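## Task

Take the cardboard tube that is on the desk and set it down on the floor of the tray on that desk so no part of it sticks out past the tray's walls. At the end the tray must still sit flat with nearly all of it resting on the desk, the gripper must have released the tube and the robot must have backed away. The result only counts if the tube stays put without the robot holding it, and the robot must not tip over or finish leaning.

## Robot and tools

Robot: a wheeled base with a central column, a tilting head and two six-joint arms, each ending in a two-finger gripper. Folded, it measures 0.73 m long, 0.62 m wide, 1.88 m tall; its front sits 0.40 m ahead of the column. The base drives forward/back and turns in place, but cannot slide sideways. Loose objects may occasionally get nudged by an outside push.

Frames: base frame has its origin on the floor between the drive wheels under the column; x forward, y to the robot's left, z up, metres. left_hand and right_hand are reported in it, as the point where the fingers join (tips are 8 mm further). The hand's z axis is the finger direction (quat_wxyz maps (0,0,1) onto it), its y axis runs across the opening. The odometry frame is the base frame as it was when the scene began.

execute_actions: arguments "actions" (a list holding one action, or empty to just read state) and optional "cameras" (list from cam_head_left, cam_head_right, cam_left_wrist, cam_right_wrist, nav_camera, all; omitted/null/all gives every camera, [] none). An action may contain:
- "base": exactly one of {"translate_m": d}, a relative straight drive in metres, positive forward, -3 to 3; or {"rotate_rad": d}, a relative turn in place, positive counter-clockwise seen from above, -3.2 to 3.2. Both are offsets from where the base last measured itself. A move too long to finish quickly at its top speed is refused; split it.
- "joints": absolute targets keyed by name, for one or both arms in the same dict: head_tilt_rad (-0.61 to 1.308, 0 level, positive looks down); left_/right_joint1_rad (-2.879 to 2.879), joint2 (0 to 3.141), joint3 (0 to 3.019), joint4 (-1.692 to 1.57), joint5 (-1.57 to 1.57, positive swings the hand to the robot's right), joint6 (-2.094 to 2.094, positive rolls clockwise seen from behind), all radians; left_/right_gripper_m, fingertip gap in metres, 0 to 0.093. Omitted joints may keep pushing toward an earlier target.
- "speeds": optional caps for this action only: translate_m 0.05-0.8 m/s, rotate_rad 0.1-1 rad/s (max is default). Arms cannot be slowed this way.
Unknown keys or out-of-range numbers reject the whole call. Motions start together. Images come back in the order of the "pictures" line.

wait: {"seconds": 0-10}; commands nothing, returns state and images. zoom_image: {"camera", "region": [x0,y0,x1,y1]} in pixels of that camera's latest full image, at most 504x504. finished_scene: {"scene": n}; ends the scene irreversibly and reports success, so only call it once the object lies settled in the tray and the robot has let go and backed off.

Arm geometry (approximate): with joint1 at -1.57 (left) or 1.57 (right) and joints 5, 6 at 0, the arm swings in a vertical plane facing forward, 0.23 m beside the column. Let a = j2 - 0.35, b = 1.05 + j2 - j3, c = b - j4 (c = 1.57 means fingers straight down). Hand point is 0.12 + 0.39 sin a + 0.38 cos b + 0.25 cos c m ahead and 1.46 + 0.39 cos a - 0.38 sin b - 0.25 sin c m up. E.g. j2, j3, j4 = 0.93, 0.78, 0.14 gives 0.60 m ahead, 1.21 m up. Reality tends to sit up to 5 cm lower and nearer the column (about 12 cm with heavy or far loads). Reach about 1 m from the shoulder, lowest about 0.47 m up; the floor is out of reach. Light loads (under 0.3 kg) are fine out to 0.6 m ahead, 0.65-1.6 m up, fingers down.

Gripper: fingers 7 cm long; outer span is the opening plus 1 cm at tips, plus 5 cm at the base; housing 10 x 7 cm; wrist camera sits 9 cm behind tips and sticks out 11 cm to one side. To grasp, command an opening smaller than the object; "off_target" is then expected. A reading held 0.002 m or more above target means something is in the fingers. Fingers opening against walls keep pushing and can lift the container.

Friction: targets within ~0.03 rad (0.08 for joints 2, 3) of the current reading may not move the joint though it says "done". For a gentle touch, step about 0.05 rad per call from your previous target. Raising a low hand may first pull it a few cm inward.

Result lines: base_status/joint_status report done, off_target, time_out, contact_stop (base only, wheel stalled), not_followed, or limit_stop_at_motor_heat. "joint command not followed" with a "cause:" line means a safety check blocked an arm near the other arm or the body (or an obstacle); back each joint moved by that action off at least 0.05 rad, or move the other arm, or drive away. A blocked arm keeps pushing and can overheat; to relax it, resend its reported positions as targets (a held load will sag slightly). on_its_own lists unasked behaviour; "held at" is a target. motor_effort lists only the wheels (percent, peak in brackets; positive drives forward). turned_by_wheels vs turned_by_imu disagreeing by over ~4% and at least 0.05 rad means slip or collision. base_tilt in degrees; a forward-value drop of 0.5 or more while driving means the robot leans back. wheel_motors_off = 1 means the wheels are disabled after about 3 s of hard pushing (2 s off, base not held). Motor temperatures: MOTOR HOT from 85 °C, at 100 °C that arm goes limp and drops whatever it holds.

Avoid: desks 0.30-1.20 m high can slide over the base and hit the column; after a contact_stop or leaning, reverse 0.05 m before turning. Never let the arms collide or press on each other. Do not drop, slam or shove objects, push the tray off the desk or tilt it, or leave the robot tipped.

Cameras: head pair (896x504, pinhole+radial) at about 1.47 m up looking down-forward, wrist fisheyes (504x504), nav_camera low on the front (896x504). Calibration K, D and T_world_to_cam are given per camera and may be slightly off.

Each tool is called after "Request:" as name([rows], argument=value, ...), one row to a line, values as JSON.

## Session

I'll start by looking at the scene.

Request:
execute_actions(actions=[])

Scene clock: 0.00 s.
Joint torques (N m, as the arm reports them, + toward a larger angle): no reading
Motor temperatures (°C, as the motors report them): left_arm=[30 28 29 28 29 30] | right_arm=[29 27 29 30 29 31]
base_odometry: x=+0.000 y=+0.000 heading=+0.000 (m, m, rad; odometry frame)
turned_by_wheels: +0.000 (rad since the last result)
turned_by_imu: +0.000 (rad since the last result)
base_tilt: forward=+0.0 right=+0.0 (deg)
base_status: not commanded
joint_positions: head_tilt_rad=+0.889 left_joint1_rad=-1.579 left_joint2_rad=+0.881 left_joint3_rad=+0.365 left_joint4_rad=-0.947 left_joint5_rad=+0.000 left_joint6_rad=+0.039 left_gripper_m=+0.094 right_joint1_rad=+1.569 right_joint2_rad=+0.865 right_joint3_rad=+0.399 right_joint4_rad=-0.974 right_joint5_rad=+0.039 right_joint6_rad=+0.039 right_gripper_m=+0.094
joint_status: not commanded
wheel_motors_off: 0
motor_effort: left_wheel=+0 right_wheel=+2 (%)
left_hand: x=+0.1247 y=+0.2231 z=+1.2602 quat_wxyz=(+0.452, -0.021, -0.892, +0.011) (m; base frame)
right_hand: x=+0.1421 y=-0.2325 z=+1.2595 quat_wxyz=(+0.441, -0.009, -0.897, +0.027) (m; base frame)
pictures: cam_head_left, cam_head_right, cam_left_wrist, cam_right_wrist, nav_camera
Images, in order (width x height): cam_head_left 896x504, cam_head_right 896x504, cam_left_wrist 504x504, cam_right_wrist 504x504, nav_camera 896x504.

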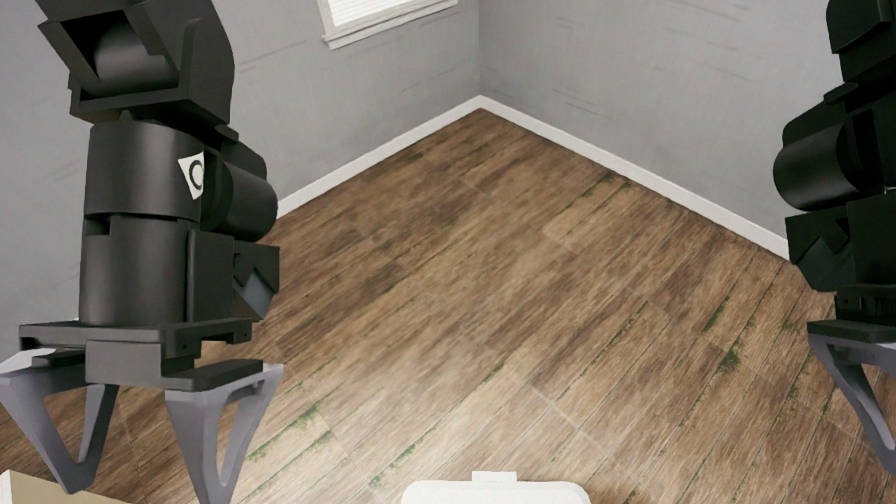

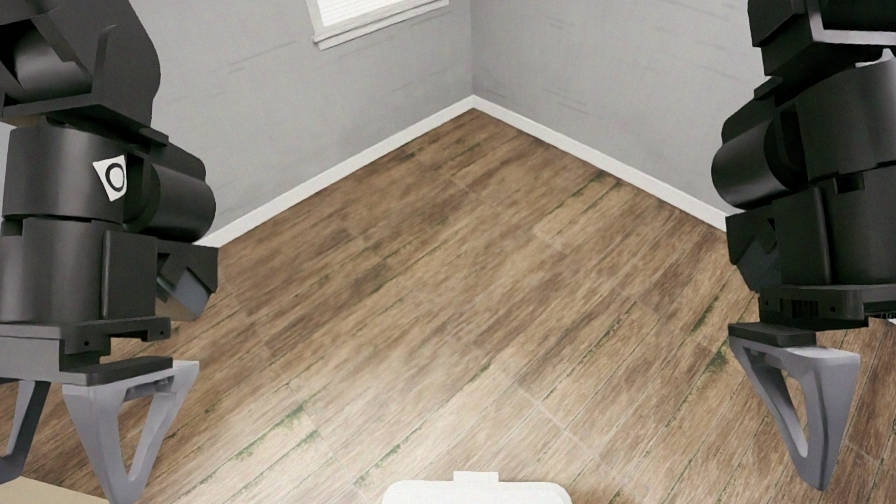

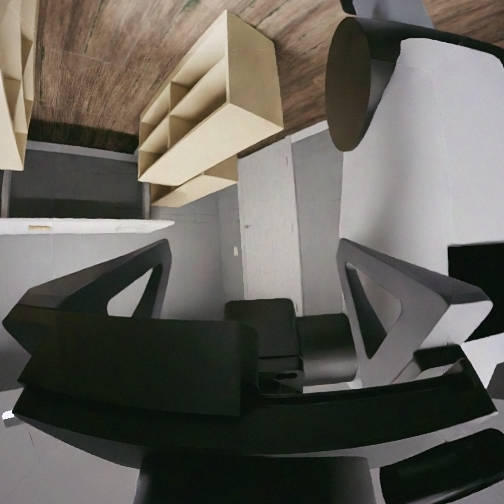

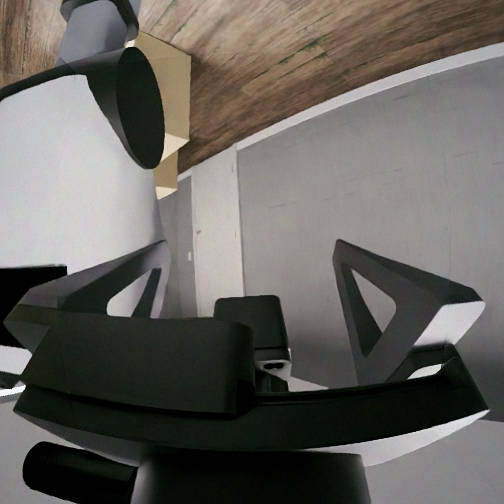

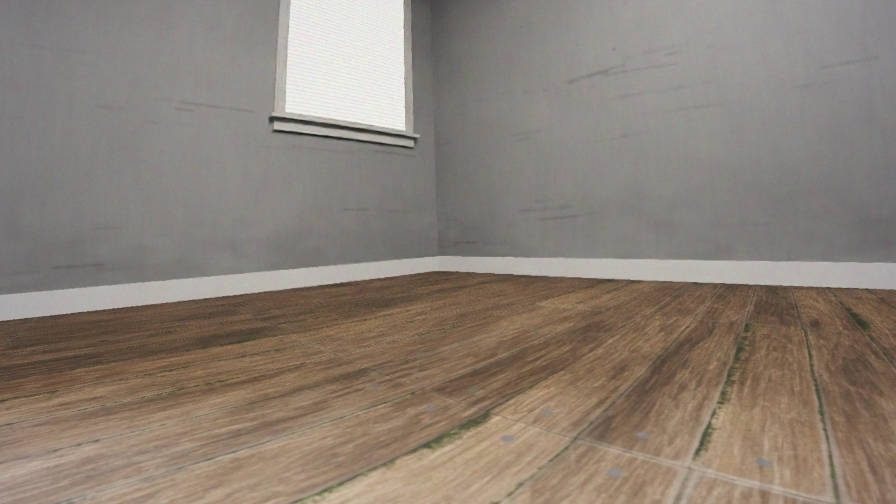

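Request:
execute_actions([
  {"base": {"rotate_rad": 2.2}, "joints": {"head_tilt_rad": 0.55}},
], cameras=["cam_head_left", "cam_head_right", "nav_camera"])

Scene clock: 15.07 s.
Joint torques (N m, as the arm reports them, + toward a larger angle): left_arm=[-0.59 -7.9  -1.01 -1.24 -0.07  0.04] | right_arm=[ 1.8  -4.74 -0.9  -1.3   0.01  0.01]
Motor temperatures (°C, as the motors report them): left_arm=[30 28 29 28 29 30] | right_arm=[29 28 29 30 29 31]
base_odometry: x=+0.000 y=+0.000 heading=+2.199 (m, m, rad; odometry frame)
turned_by_wheels: +2.199 (rad since the last result)
turned_by_imu: +2.197 (rad since the last result)
base_tilt: forward=+0.0 right=+0.0 (deg)
base_status: done
joint_positions: head_tilt_rad=+0.568 left_joint1_rad=-1.579 left_joint2_rad=+0.881 left_joint3_rad=+0.365 left_joint4_rad=-0.947 left_joint5_rad=+0.000 left_joint6_rad=+0.039 left_gripper_m=+0.094 right_joint1_rad=+1.569 right_joint2_rad=+0.865 right_joint3_rad=+0.399 right_joint4_rad=-0.974 right_joint5_rad=+0.039 right_joint6_rad=+0.039 right_gripper_m=+0.094
joint_status: all done
wheel_motors_off: 0
motor_effort: left_wheel=-5(44) right_wheel=+5(39) (%)
left_hand: x=+0.1247 y=+0.2231 z=+1.2602 quat_wxyz=(+0.452, -0.021, -0.892, +0.011) (m; base frame)
right_hand: x=+0.1421 y=-0.2325 z=+1.2595 quat_wxyz=(+0.441, -0.009, -0.897, +0.027) (m; base frame)
pictures: cam_head_left, cam_head_right, nav_camera
camera_calibration (this result's frames):
cam_head_left: T_world_to_cam=[[0.0610622, -0.996246, -0.0613578, 0.11801], [-0.521641, 0.0205578, -0.852917, 1.33682], [0.850977, 0.0840878, -0.518428, 0.673089], [0, 0, 0, 1]] pos_world=[0.11735, 0.0334868, 1.49638]
cam_head_right: T_world_to_cam=[[0.060409, -0.996837, -0.0516349, 0.0523724], [-0.521251, 0.0126122, -0.85331, 1.338], [0.851262, 0.0784623, -0.518841, 0.670335], [0, 0, 0, 1]] pos_world=[0.123637, -0.0172644, 1.49223]
Images, in order (width x height): cam_head_left 896x504, cam_head_right 896x504, nav_camera 896x504.

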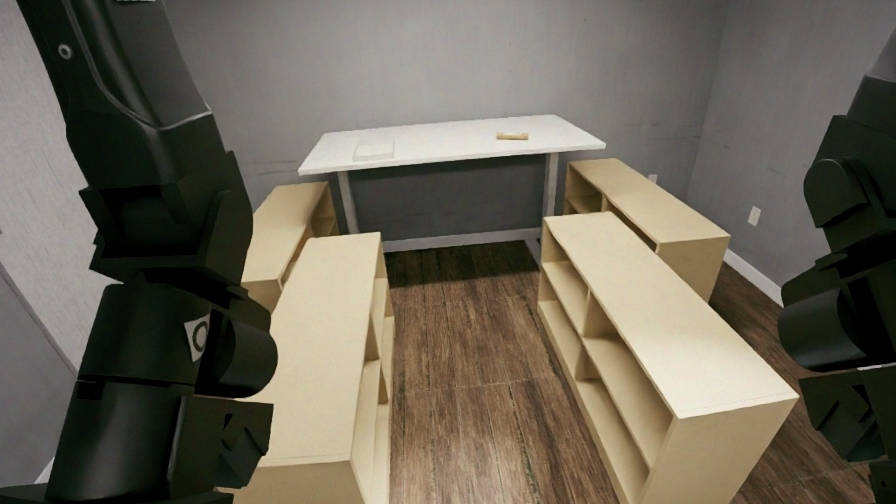

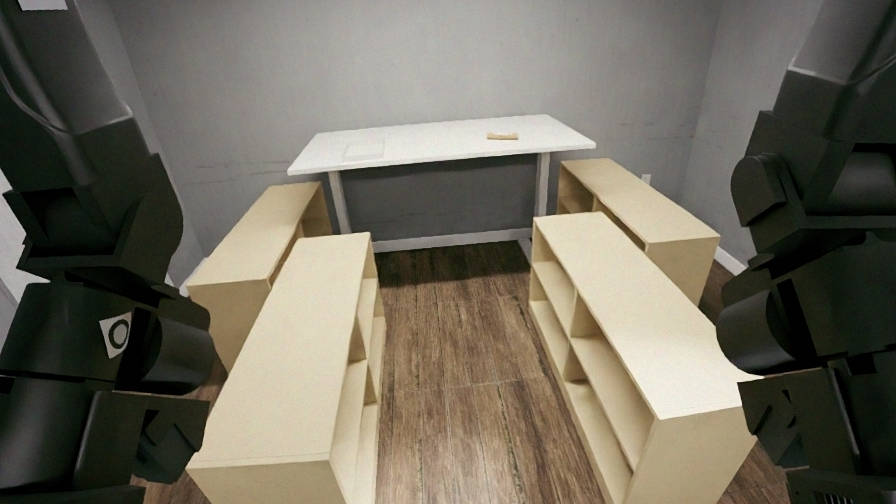

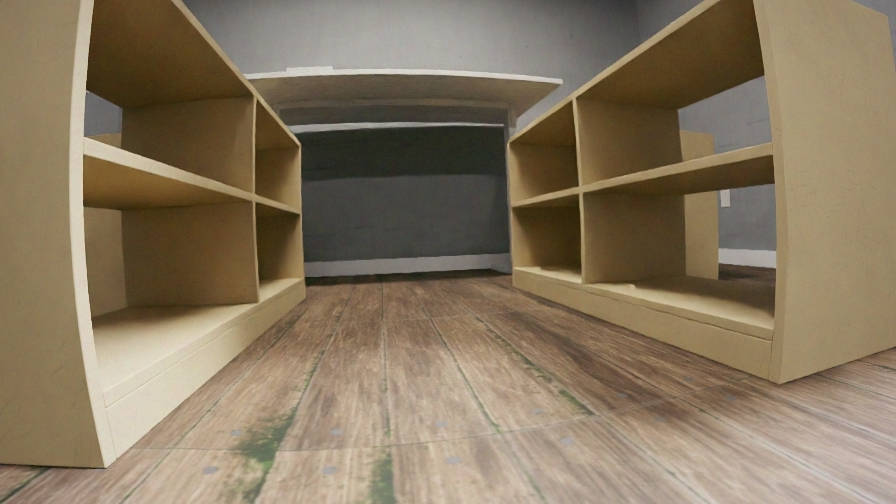

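Request:
zoom_image(camera="nav_camera", region=[40, 260, 360, 500])

Request:
zoom_image(camera="nav_camera", region=[480, 230, 860, 430])

Request:
zoom_image(camera="cam_head_left", region=[280, 90, 630, 290])

Region (40, 260, 360, 500) of nav_camera's 896x504 image, scaled by 1.575, with more detail than that image has; it fills the top 378 rows of this view, and the rest is white.

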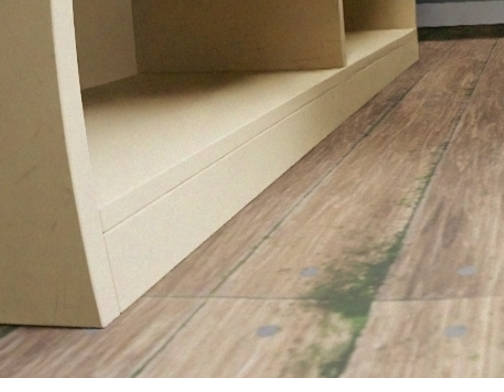

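Region (480, 230, 860, 430) of nav_camera's 896x504 image, scaled by 1.326, with more detail than that image has; it fills the top 265 rows of this view, and the rest is white.

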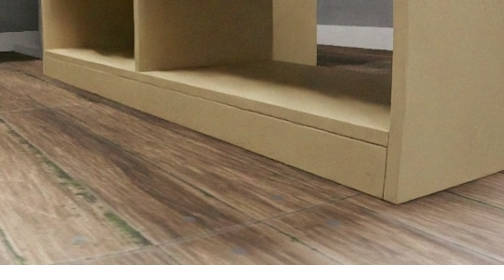

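Region (280, 90, 630, 290) of cam_head_left's 896x504 image, scaled by 1.440, with more detail than that image has; it fills the top 288 rows of this view, and the rest is white.

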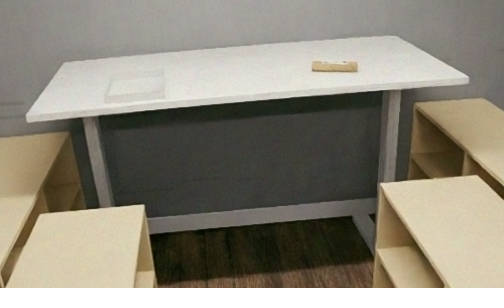

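Request:
zoom_image(camera="cam_head_left", region=[330, 200, 700, 504])

Region (330, 200, 700, 504) of cam_head_left's 896x504 image, scaled by 1.362, with more detail than that image has; it fills the top 414 rows of this view, and the rest is white.

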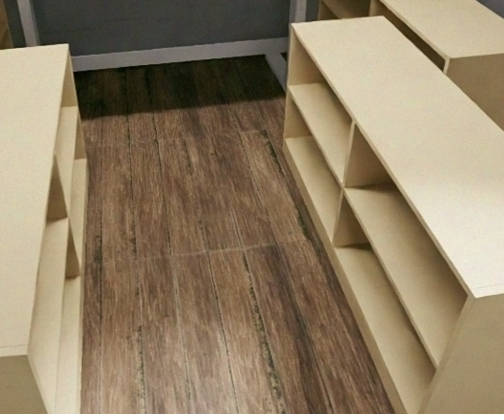

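Request:
zoom_image(camera="cam_head_left", region=[470, 110, 560, 160])

Request:
zoom_image(camera="cam_head_left", region=[330, 125, 420, 175])

Region (470, 110, 560, 160) of cam_head_left's 896x504 image, scaled by 5.600, with more detail than that image has.

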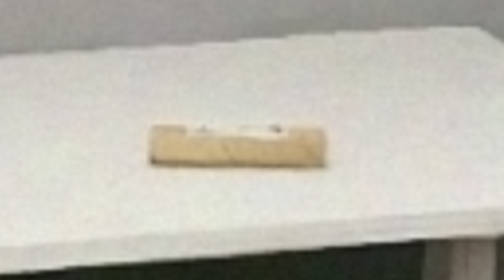

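Region (330, 125, 420, 175) of cam_head_left's 896x504 image, scaled by 5.600, with more detail than that image has.

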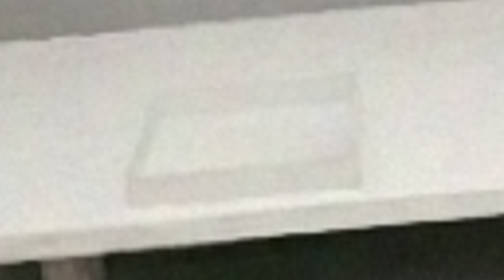

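Request:
execute_actions([
  {"base": {"rotate_rad": -0.5}},
], cameras=[])

Request:
execute_actions([
  {"base": {"translate_m": 0.25}},
], cameras=[])

Request:
execute_actions([
  {"base": {"rotate_rad": 0.64}, "joints": {"head_tilt_rad": 0.75}},
], cameras=["cam_head_left", "nav_camera"])

Scene clock: 136.93 s.
Joint torques (N m, as the arm reports them, + toward a larger angle): left_arm=[-0.82 -7.65 -1.11 -1.17 -0.07  0.04] | right_arm=[ 1.73 -4.45 -0.74 -1.31  0.02  0.02]
Motor temperatures (°C, as the motors report them): left_arm=[30 29 29 28 29 30] | right_arm=[29 28 29 30 29 31]
base_odometry: x=+0.000 y=+0.000 heading=+1.700 (m, m, rad; odometry frame)
turned_by_wheels: -0.499 (rad since the last result)
turned_by_imu: -0.503 (rad since the last result)
base_tilt: forward=+0.0 right=+0.0 (deg)
base_status: done
joint_positions: head_tilt_rad=+0.568 left_joint1_rad=-1.579 left_joint2_rad=+0.881 left_joint3_rad=+0.365 left_joint4_rad=-0.947 left_joint5_rad=+0.000 left_joint6_rad=+0.039 left_gripper_m=+0.094 right_joint1_rad=+1.569 right_joint2_rad=+0.865 right_joint3_rad=+0.399 right_joint4_rad=-0.974 right_joint5_rad=+0.039 right_joint6_rad=+0.039 right_gripper_m=+0.094
joint_status: not commanded
wheel_motors_off: 0
motor_effort: left_wheel=-1(20) right_wheel=-2(25) (%)
left_hand: x=+0.1247 y=+0.2231 z=+1.2602 quat_wxyz=(+0.452, -0.021, -0.892, +0.011) (m; base frame)
right_hand: x=+0.1421 y=-0.2325 z=+1.2595 quat_wxyz=(+0.441, -0.009, -0.897, +0.027) (m; base frame)
pictures: none
No camera images: the call's "cameras" was empty. Leave "cameras" out to get every camera's image.

Scene clock: 138.77 s.
Joint torques (N m, as the arm reports them, + toward a larger angle): left_arm=[-0.67 -7.85 -1.1  -1.13 -0.08  0.03] | right_arm=[ 1.43 -4.8  -1.02 -1.33 -0.02 -0.01]
Motor temperatures (°C, as the motors report them): left_arm=[30 29 29 28 29 30] | right_arm=[29 28 29 30 29 31]
base_odometry: x=-0.032 y=+0.248 heading=+1.703 (m, m, rad; odometry frame)
turned_by_wheels: +0.003 (rad since the last result)
turned_by_imu: +0.002 (rad since the last result)
base_tilt: forward=+0.1 right=+0.0 (deg)
base_status: done
joint_positions: head_tilt_rad=+0.567 left_joint1_rad=-1.579 left_joint2_rad=+0.881 left_joint3_rad=+0.366 left_joint4_rad=-0.947 left_joint5_rad=+0.000 left_joint6_rad=+0.039 left_gripper_m=+0.094 right_joint1_rad=+1.569 right_joint2_rad=+0.864 right_joint3_rad=+0.401 right_joint4_rad=-0.974 right_joint5_rad=+0.039 right_joint6_rad=+0.039 right_gripper_m=+0.094
joint_status: not commanded
wheel_motors_off: 0
motor_effort: left_wheel=-1(69) right_wheel=-1(62) (%)
left_hand: x=+0.1253 y=+0.2231 z=+1.2600 quat_wxyz=(+0.452, -0.021, -0.892, +0.011) (m; base frame)
right_hand: x=+0.1429 y=-0.2325 z=+1.2592 quat_wxyz=(+0.440, -0.009, -0.897, +0.027) (m; base frame)
pictures: none
No camera images: the call's "cameras" was empty. Leave "cameras" out to get every camera's image.

Scene clock: 140.97 s.
Joint torques (N m, as the arm reports them, + toward a larger angle): left_arm=[-0.74 -7.75 -1.07 -1.15 -0.09  0.04] | right_arm=[ 1.63 -4.77 -0.75 -1.33  0.    0.02]
Motor temperatures (°C, as the motors report them): left_arm=[30 29 29 28 29 30] | right_arm=[29 28 29 30 29 31]
base_odometry: x=-0.032 y=+0.248 heading=+2.342 (m, m, rad; odometry frame)
turned_by_wheels: +0.639 (rad since the last result)
turned_by_imu: +0.636 (rad since the last result)
base_tilt: forward=+0.0 right=+0.0 (deg)
base_status: done
joint_positions: head_tilt_rad=+0.752 left_joint1_rad=-1.579 left_joint2_rad=+0.881 left_joint3_rad=+0.366 left_joint4_rad=-0.947 left_joint5_rad=+0.000 left_joint6_rad=+0.039 left_gripper_m=+0.094 right_joint1_rad=+1.569 right_joint2_rad=+0.864 right_joint3_rad=+0.400 right_joint4_rad=-0.974 right_joint5_rad=+0.039 right_joint6_rad=+0.039 right_gripper_m=+0.094
joint_status: all done
wheel_motors_off: 0
motor_effort: left_wheel=-5(53) right_wheel=+5(37) (%)
left_hand: x=+0.1253 y=+0.2231 z=+1.2600 quat_wxyz=(+0.452, -0.021, -0.892, +0.011) (m; base frame)
right_hand: x=+0.1425 y=-0.2325 z=+1.2594 quat_wxyz=(+0.441, -0.009, -0.897, +0.027) (m; base frame)
pictures: cam_head_left, nav_camera
camera_calibration (this result's frames):
cam_head_left: T_world_to_cam=[[0.0487834, -0.996246, -0.0715091, 0.134257], [-0.669115, 0.0205578, -0.742875, 1.17472], [0.741556, 0.0840878, -0.6656, 0.905205], [0, 0, 0, 1]] pos_world=[0.108215, 0.0334868, 1.48478]
Images, in order (width x height): cam_head_left 896x504, nav_camera 896x504.

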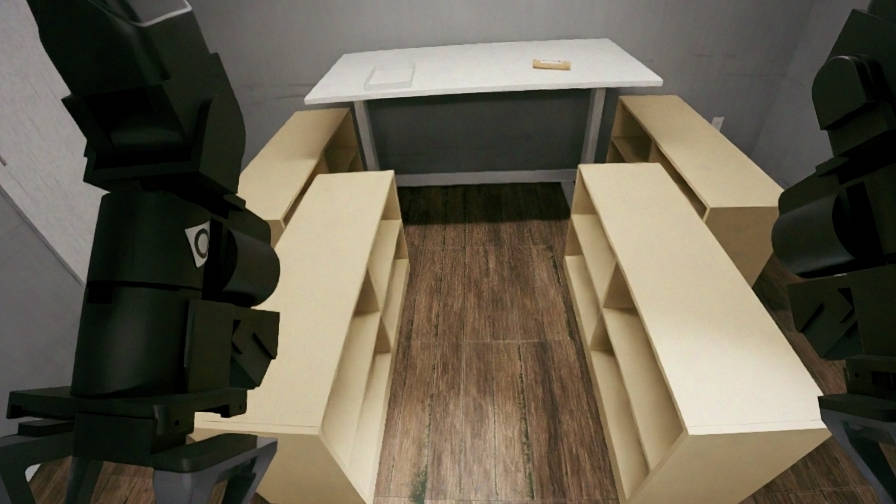

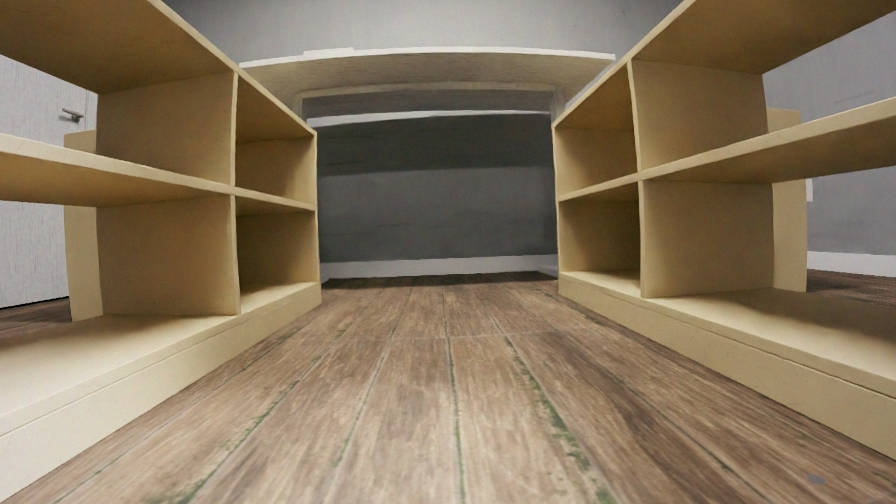

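Request:
execute_actions([
  {"base": {"translate_m": 1.3}, "joints": {"head_tilt_rad": 0.8}},
], cameras=["cam_head_left", "cam_head_right", "nav_camera"])

Scene clock: 169.93 s.
Joint torques (N m, as the arm reports them, + toward a larger angle): left_arm=[-0.86 -7.49 -0.97 -1.19 -0.07  0.04] | right_arm=[ 1.92 -5.08 -0.93 -1.36 -0.02 -0.01]
Motor temperatures (°C, as the motors report them): left_arm=[30 29 29 28 29 30] | right_arm=[29 28 29 30 29 31]
base_odometry: x=-0.939 y=+1.181 heading=+2.342 (m, m, rad; odometry frame)
turned_by_wheels: +0.001 (rad since the last result)
turned_by_imu: -0.003 (rad since the last result)
base_tilt: forward=+0.0 right=+0.0 (deg)
base_status: done
joint_positions: head_tilt_rad=+0.803 left_joint1_rad=-1.579 left_joint2_rad=+0.881 left_joint3_rad=+0.366 left_joint4_rad=-0.947 left_joint5_rad=+0.000 left_joint6_rad=+0.039 left_gripper_m=+0.094 right_joint1_rad=+1.569 right_joint2_rad=+0.864 right_joint3_rad=+0.400 right_joint4_rad=-0.974 right_joint5_rad=+0.039 right_joint6_rad=+0.039 right_gripper_m=+0.094
joint_status: all done
wheel_motors_off: 0
motor_effort: left_wheel=+2(55) right_wheel=-1(63) (%)
left_hand: x=+0.1249 y=+0.2231 z=+1.2601 quat_wxyz=(+0.452, -0.021, -0.892, +0.011) (m; base frame)
right_hand: x=+0.1428 y=-0.2325 z=+1.2593 quat_wxyz=(+0.440, -0.009, -0.897, +0.027) (m; base frame)
pictures: cam_head_left, cam_head_right, nav_camera
camera_calibration (this result's frames):
cam_head_left: T_world_to_cam=[[0.0451222, -0.996246, -0.073874, 0.138082], [-0.705659, 0.0205578, -0.708253, 1.12323], [0.707113, 0.0840878, -0.702083, 0.96311], [0, 0, 0, 1]] pos_world=[0.105362, 0.0334868, 1.48192]
cam_head_right: T_world_to_cam=[[0.0467476, -0.996837, -0.0642656, 0.0725068], [-0.705371, 0.0126122, -0.708726, 1.12454], [0.707295, 0.0784623, -0.702551, 0.960447], [0, 0, 0, 1]] pos_world=[0.110511, -0.0172644, 1.47641]
Images, in order (width x height): cam_head_left 896x504, cam_head_right 896x504, nav_camera 896x504.

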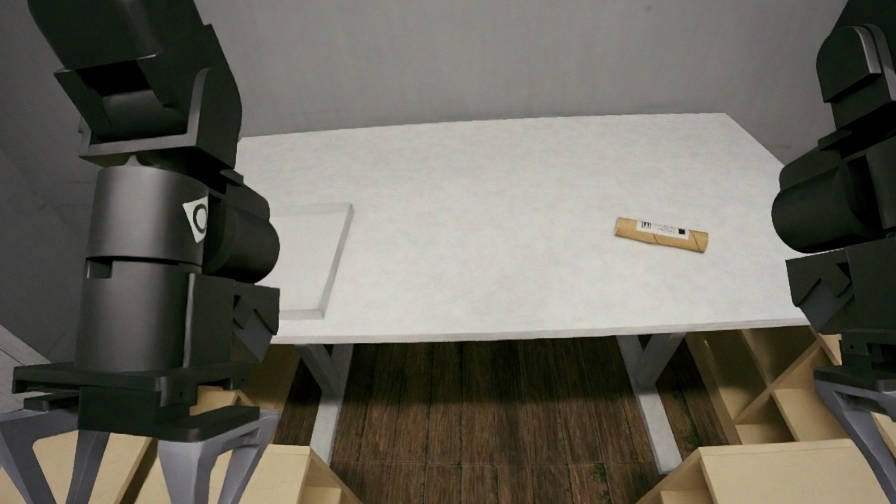

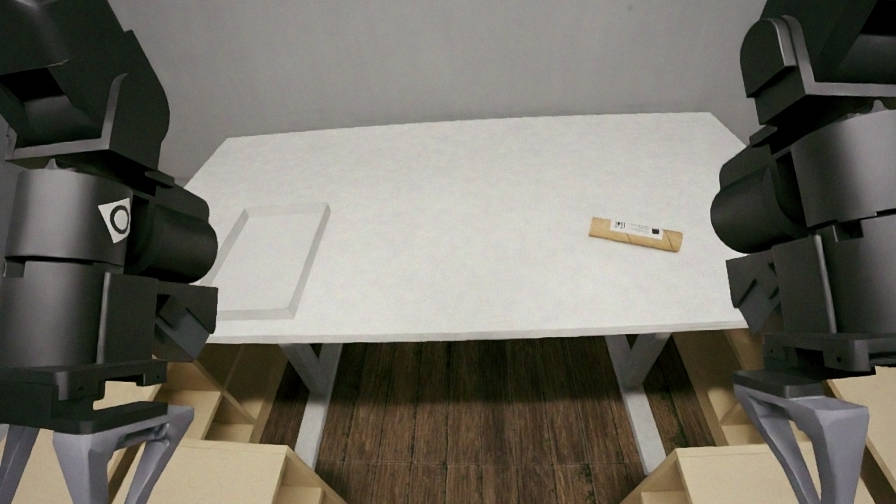

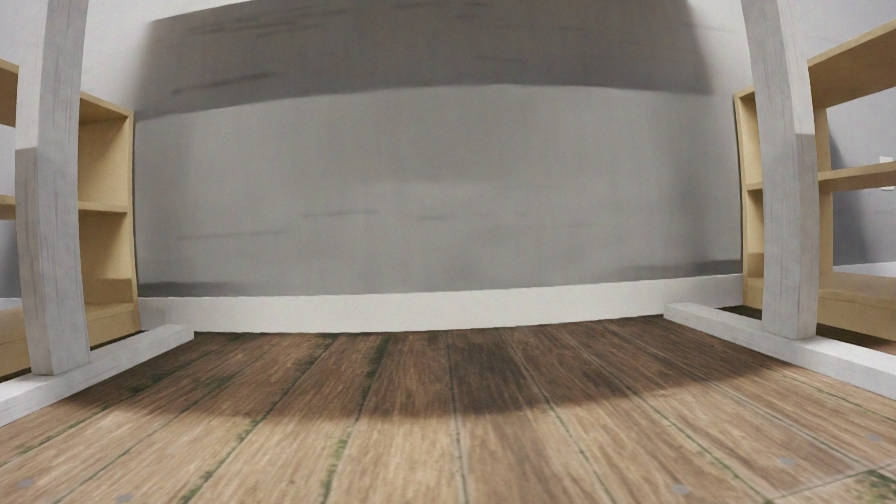

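Request:
zoom_image(camera="cam_head_left", region=[590, 190, 740, 280])

Request:
zoom_image(camera="cam_head_right", region=[565, 190, 715, 280])

Request:
zoom_image(camera="cam_head_right", region=[180, 180, 360, 360])

Request:
zoom_image(camera="cam_head_left", region=[210, 180, 390, 360])

Region (590, 190, 740, 280) of cam_head_left's 896x504 image, scaled by 3.360, with more detail than that image has; it fills the top 302 rows of this view, and the rest is white.

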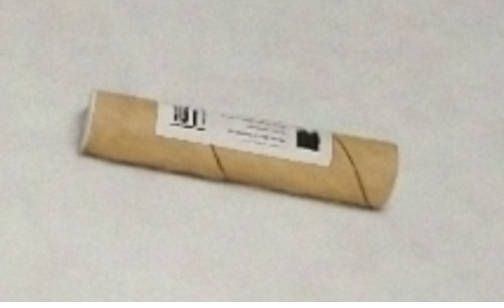

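Region (565, 190, 715, 280) of cam_head_right's 896x504 image, scaled by 3.360, with more detail than that image has; it fills the top 302 rows of this view, and the rest is white.

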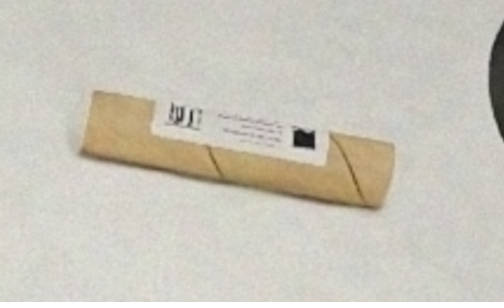

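Region (180, 180, 360, 360) of cam_head_right's 896x504 image, scaled by 2.800, with more detail than that image has.

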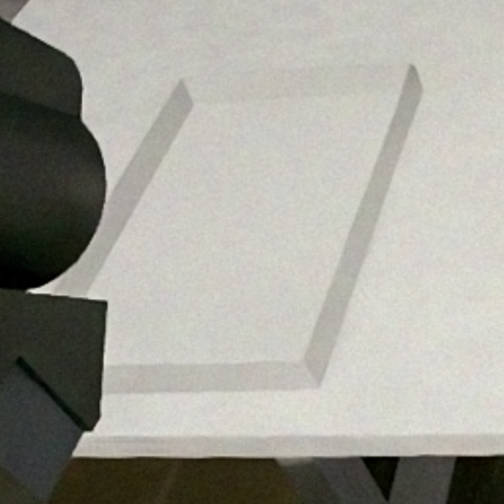

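Region (210, 180, 390, 360) of cam_head_left's 896x504 image, scaled by 2.800, with more detail than that image has.

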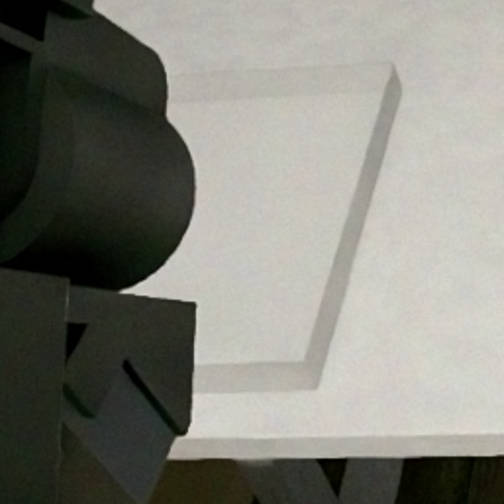

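Request:
execute_actions([
  {"base": {"translate_m": 0.25}, "joints": {"head_tilt_rad": 1.0, "right_joint1_rad": 1.347, "right_joint2_rad": 1.414, "right_joint3_rad": 0.95, "right_joint4_rad": -0.068, "right_joint5_rad": -0.193, "right_joint6_rad": 1.79, "left_joint1_rad": -1.95, "left_joint2_rad": 0.5, "left_joint3_rad": 2.0, "left_joint4_rad": -1.2}},
])

Scene clock: 291.83 s.
Joint torques (N m, as the arm reports them, + toward a larger angle): left_arm=[  1.38 -13.67  11.09   1.06   0.17   0.06] | right_arm=[ -0.23 -11.7    0.86   1.02  -0.11   0.11]
Motor temperatures (°C, as the motors report them): left_arm=[30 29 30 28 29 30] | right_arm=[29 29 29 30 29 31]
base_odometry: x=-1.113 y=+1.360 heading=+2.343 (m, m, rad; odometry frame)
turned_by_wheels: +0.001 (rad since the last result)
turned_by_imu: -0.001 (rad since the last result)
base_tilt: forward=+0.0 right=+0.0 (deg)
base_status: done
joint_positions: head_tilt_rad=+1.001 left_joint1_rad=-1.945 left_joint2_rad=+0.497 left_joint3_rad=+1.961 left_joint4_rad=-1.188 left_joint5_rad=+0.000 left_joint6_rad=+0.039 left_gripper_m=+0.094 right_joint1_rad=+1.341 right_joint2_rad=+1.413 right_joint3_rad=+0.952 right_joint4_rad=-0.078 right_joint5_rad=-0.189 right_joint6_rad=+1.780 right_gripper_m=+0.095
joint_status: all done
wheel_motors_off: 0
motor_effort: left_wheel=-1(32) right_wheel=-1(39) (%)
left_hand: x=+0.7074 y=+0.2250 z=+1.8198 quat_wxyz=(-0.386, -0.041, -0.904, +0.177) (m; base frame)
right_hand: x=+0.4769 y=-0.3260 z=+1.0250 quat_wxyz=(-0.002, -0.813, -0.583, +0.005) (m; base frame)
pictures: cam_head_left, cam_head_right, cam_left_wrist, cam_right_wrist, nav_camera
camera_calibration (this result's frames):
cam_head_left: T_world_to_cam=[[0.0297083, -0.996246, -0.0813068, 0.150299], [-0.831196, 0.0205578, -0.555599, 0.894425], [0.555185, 0.0840878, -0.827465, 1.1638], [0, 0, 0, 1]] pos_world=[0.0928548, 0.0334868, 1.47216]
cam_head_right: T_world_to_cam=[[0.033192, -0.996837, -0.0722059, 0.0854126], [-0.831007, 0.0126122, -0.556119, 0.89581], [0.555271, 0.0784623, -0.82796, 1.16118], [0, 0, 0, 1]] pos_world=[0.09682, -0.0172644, 1.46575]
cam_left_wrist: T_world_to_cam=[[-0.218088, -0.938505, 0.267668, -0.116568], [-0.965943, 0.168443, -0.196422, 1.00998], [0.139257, -0.301389, -0.943277, 1.81214], [0, 0, 0, 1]] pos_world=[0.697807, 0.266635, 1.93894]
cam_right_wrist: T_world_to_cam=[[-0.950512, 0.310674, 0.00292962, 0.55435], [0.256251, 0.778604, 0.57281, -0.454423], [0.175676, 0.545213, -0.819683, 1.05784], [0, 0, 0, 1]] pos_world=[0.457526, -0.395153, 1.12576]
Images, in order (width x height): cam_head_left 896x504, cam_head_right 896x504, cam_left_wrist 504x504, cam_right_wrist 504x504, nav_camera 896x504.

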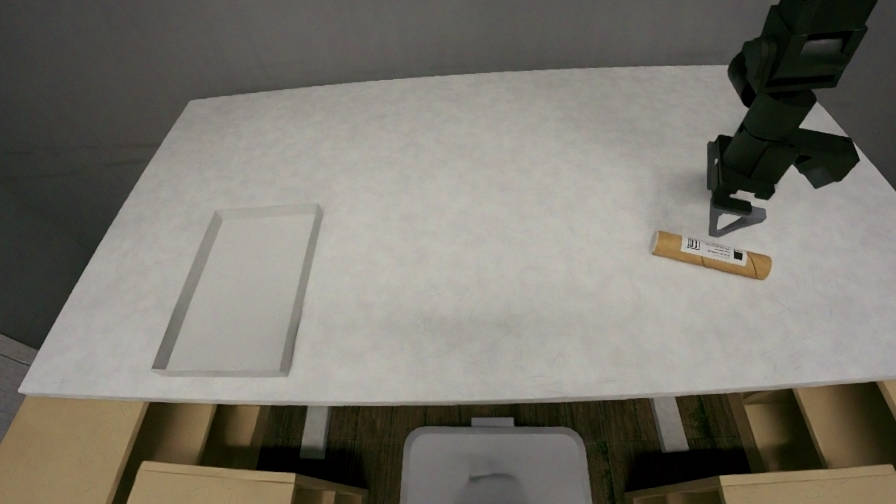

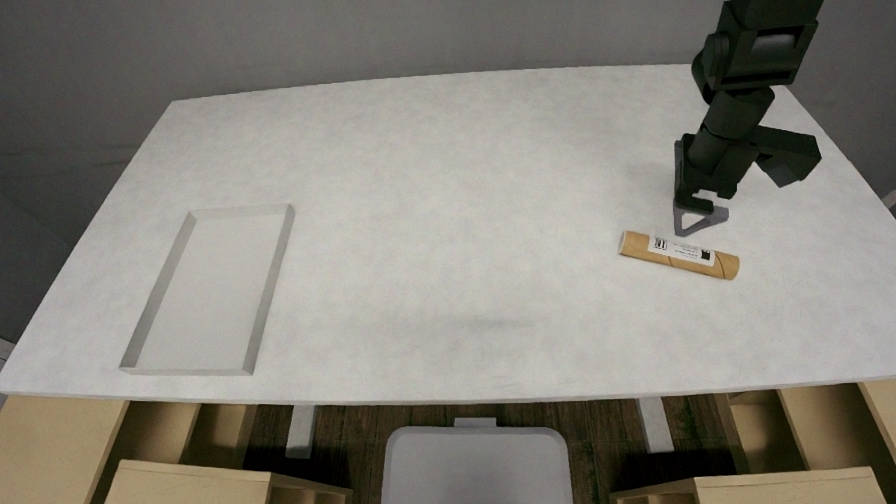

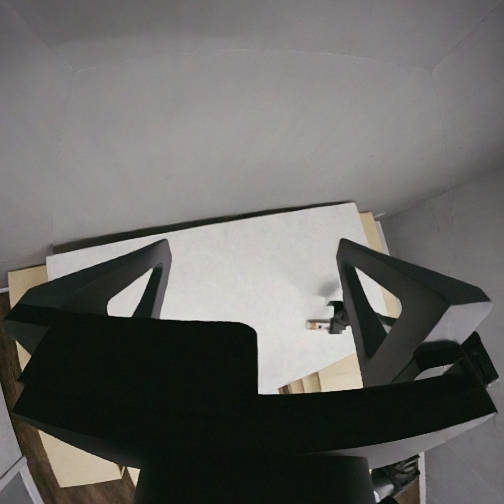

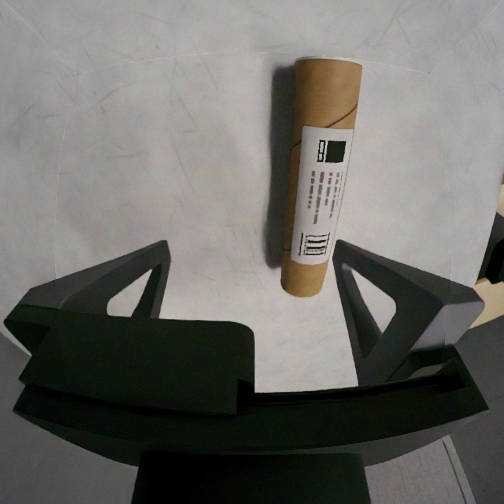

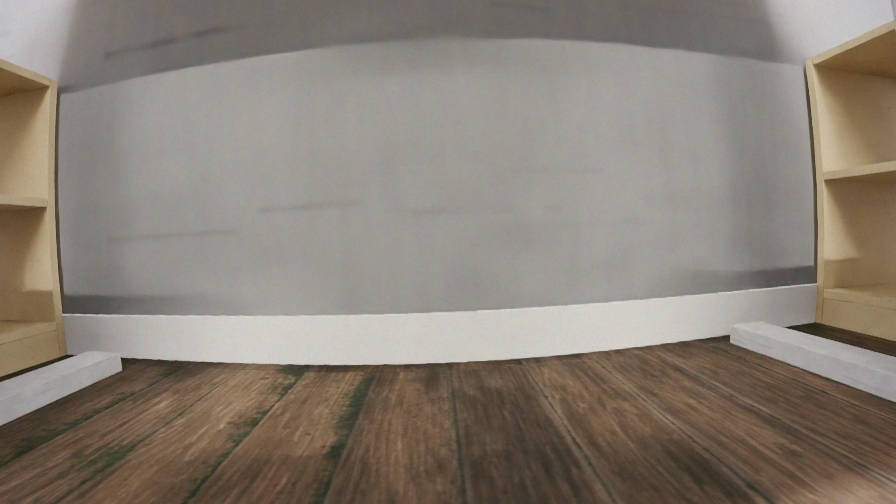

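Request:
zoom_image(camera="cam_right_wrist", region=[140, 30, 420, 310])

Request:
zoom_image(camera="cam_head_left", region=[630, 130, 830, 300])

Request:
zoom_image(camera="cam_head_right", region=[600, 130, 800, 300])

Region (140, 30, 420, 310) of cam_right_wrist's 504x504 image, scaled by 1.800, with more detail than that image has.

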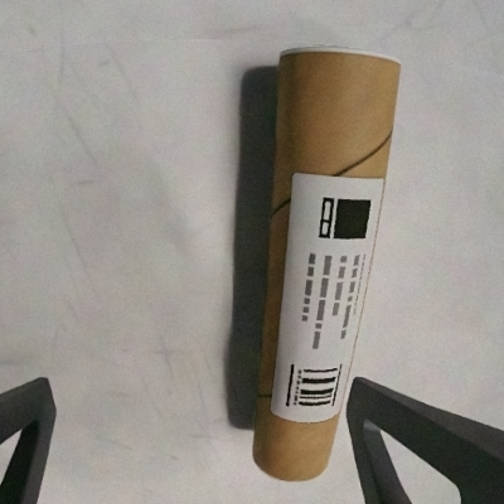

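Region (630, 130, 830, 300) of cam_head_left's 896x504 image, scaled by 2.520, with more detail than that image has; it fills the top 428 rows of this view, and the rest is white.

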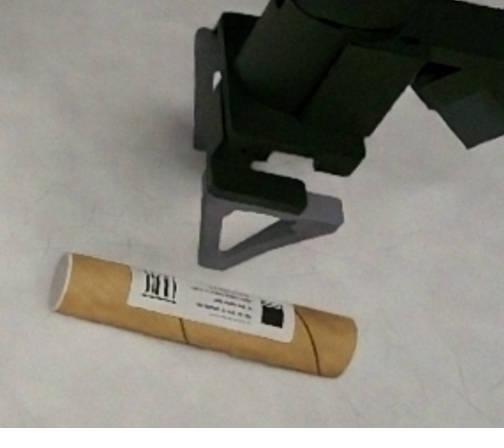

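Region (600, 130, 800, 300) of cam_head_right's 896x504 image, scaled by 2.520, with more detail than that image has; it fills the top 428 rows of this view, and the rest is white.

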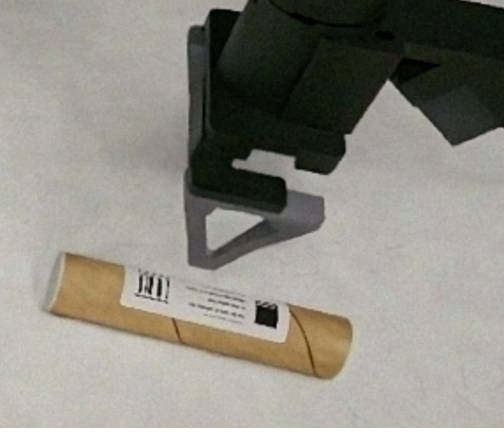

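Request:
execute_actions([
  {"joints": {"right_joint3_rad": 0.83, "right_joint4_rad": 0.058}},
], cameras=["cam_head_left", "cam_right_wrist"])

Scene clock: 379.83 s.
Joint torques (N m, as the arm reports them, + toward a larger angle): left_arm=[  1.5  -13.61  11.3    1.06   0.17   0.07] | right_arm=[  0.15 -10.05  -0.19   1.24  -0.12   0.1 ]
Motor temperatures (°C, as the motors report them): left_arm=[30 31 39 28 29 30] | right_arm=[29 31 29 30 29 31]
base_odometry: x=-1.113 y=+1.360 heading=+2.343 (m, m, rad; odometry frame)
turned_by_wheels: +0.000 (rad since the last result)
turned_by_imu: -0.001 (rad since the last result)
base_tilt: forward=+0.0 right=+0.1 (deg)
base_status: not commanded
joint_positions: head_tilt_rad=+1.001 left_joint1_rad=-1.945 left_joint2_rad=+0.497 left_joint3_rad=+1.961 left_joint4_rad=-1.188 left_joint5_rad=+0.000 left_joint6_rad=+0.039 left_gripper_m=+0.094 right_joint1_rad=+1.341 right_joint2_rad=+1.413 right_joint3_rad=+0.828 right_joint4_rad=+0.042 right_joint5_rad=-0.189 right_joint6_rad=+1.781 right_gripper_m=+0.095
joint_status: all done
wheel_motors_off: 0
motor_effort: left_wheel=+2(1) right_wheel=-1(2) (%)
left_hand: x=+0.7074 y=+0.2250 z=+1.8198 quat_wxyz=(-0.386, -0.041, -0.904, +0.177) (m; base frame)
right_hand: x=+0.4290 y=-0.3206 z=+1.0243 quat_wxyz=(-0.001, -0.813, -0.582, +0.006) (m; base frame)
pictures: cam_head_left, cam_right_wrist
camera_calibration (this result's frames):
cam_head_left: T_world_to_cam=[[0.0297083, -0.996246, -0.0813068, 0.150299], [-0.831196, 0.0205578, -0.555599, 0.894425], [0.555185, 0.0840878, -0.827465, 1.1638], [0, 0, 0, 1]] pos_world=[0.0928548, 0.0334868, 1.47216]
cam_right_wrist: T_world_to_cam=[[-0.950142, 0.311749, 0.00659086, 0.503592], [0.259258, 0.778065, 0.572189, -0.446844], [0.173251, 0.545369, -0.820095, 1.06423], [0, 0, 0, 1]] pos_world=[0.409954, -0.389717, 1.12513]
Images, in order (width x height): cam_head_left 896x504, cam_right_wrist 504x504.

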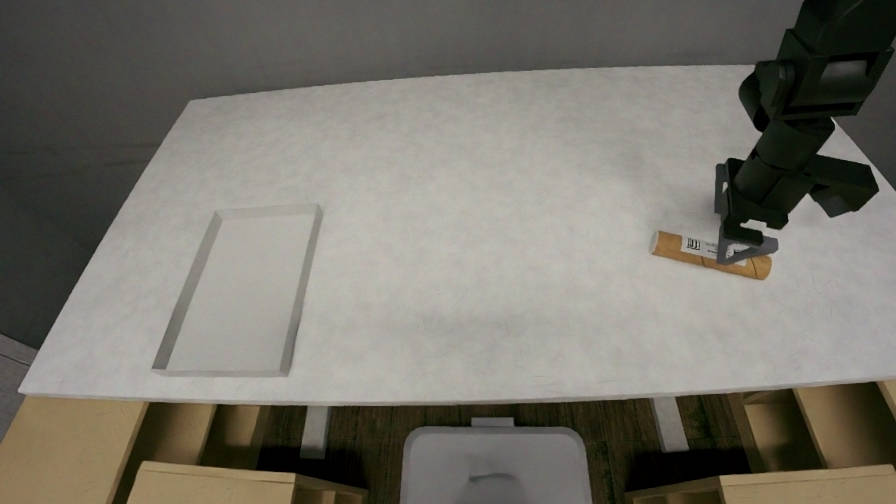

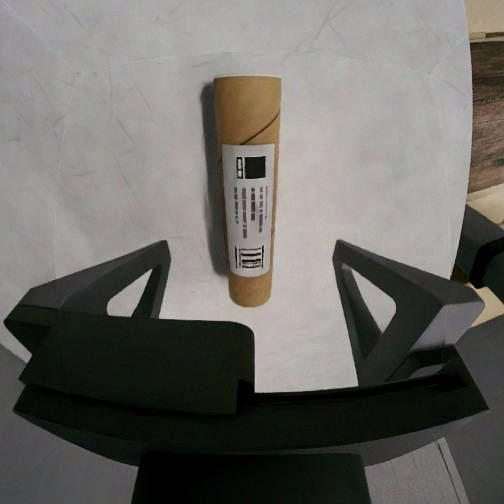

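Request:
execute_actions([
  {"joints": {"right_joint2_rad": 1.565, "right_joint3_rad": 0.915, "right_joint4_rad": 0.13}},
], cameras=["cam_head_left", "cam_right_wrist"])

Scene clock: 419.00 s.
Joint torques (N m, as the arm reports them, + toward a larger angle): left_arm=[  1.59 -13.8   11.24   1.02   0.15   0.06] | right_arm=[ -0.99 -10.83  -0.57   0.97   0.28   0.09]
Motor temperatures (°C, as the motors report them): left_arm=[30 31 40 28 29 30] | right_arm=[29 31 29 30 29 31]
base_odometry: x=-1.113 y=+1.360 heading=+2.343 (m, m, rad; odometry frame)
turned_by_wheels: +0.000 (rad since the last result)
turned_by_imu: -0.001 (rad since the last result)
base_tilt: forward=+0.1 right=+0.0 (deg)
base_status: not commanded
joint_positions: head_tilt_rad=+1.001 left_joint1_rad=-1.945 left_joint2_rad=+0.497 left_joint3_rad=+1.961 left_joint4_rad=-1.188 left_joint5_rad=+0.000 left_joint6_rad=+0.039 left_gripper_m=+0.094 right_joint1_rad=+1.341 right_joint2_rad=+1.572 right_joint3_rad=+0.914 right_joint4_rad=+0.116 right_joint5_rad=-0.197 right_joint6_rad=+1.781 right_gripper_m=+0.095
joint_status: all done
wheel_motors_off: 0
motor_effort: left_wheel=+3(0) right_wheel=-2(4) (%)
left_hand: x=+0.7074 y=+0.2250 z=+1.8198 quat_wxyz=(-0.386, -0.041, -0.904, +0.177) (m; base frame)
right_hand: x=+0.4258 y=-0.3294 z=+0.9723 quat_wxyz=(+0.002, -0.813, -0.582, +0.003) (m; base frame)
pictures: cam_head_left, cam_right_wrist
camera_calibration (this result's frames):
cam_head_left: T_world_to_cam=[[0.0297083, -0.996246, -0.0813068, 0.150299], [-0.831196, 0.0205578, -0.555599, 0.894425], [0.555185, 0.0840878, -0.827465, 1.1638], [0, 0, 0, 1]] pos_world=[0.0928548, 0.0334868, 1.47216]
cam_right_wrist: T_world_to_cam=[[-0.950157, 0.311677, 0.00773387, 0.50255], [0.258514, 0.773736, 0.578362, -0.416531], [0.174278, 0.551534, -0.815743, 1.02434], [0, 0, 0, 1]] pos_world=[0.406661, -0.399304, 1.07261]
Images, in order (width x height): cam_head_left 896x504, cam_right_wrist 504x504.

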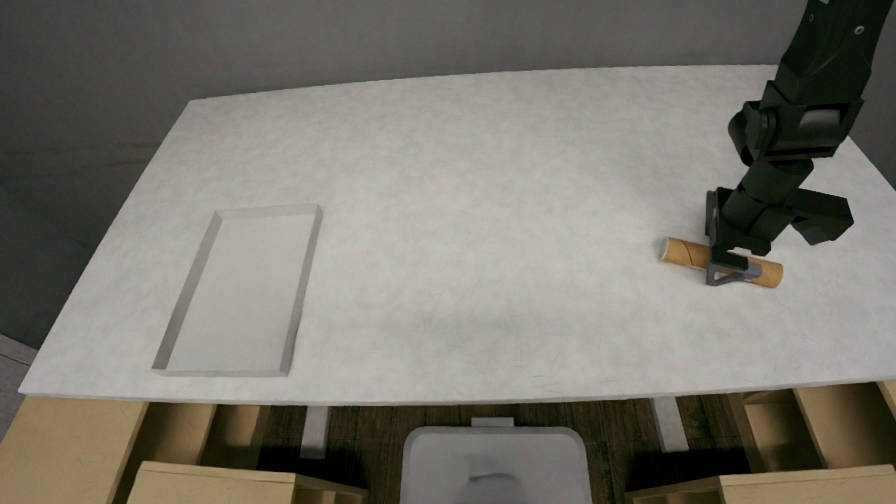

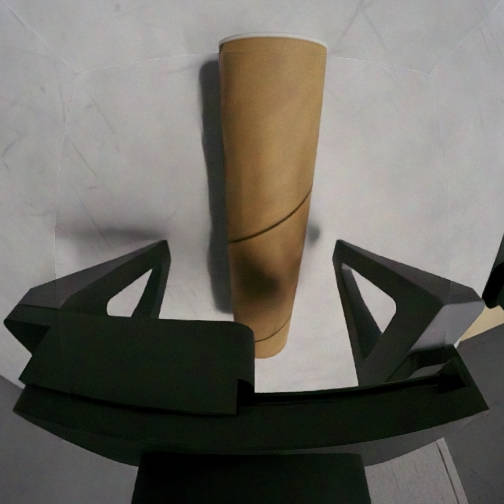

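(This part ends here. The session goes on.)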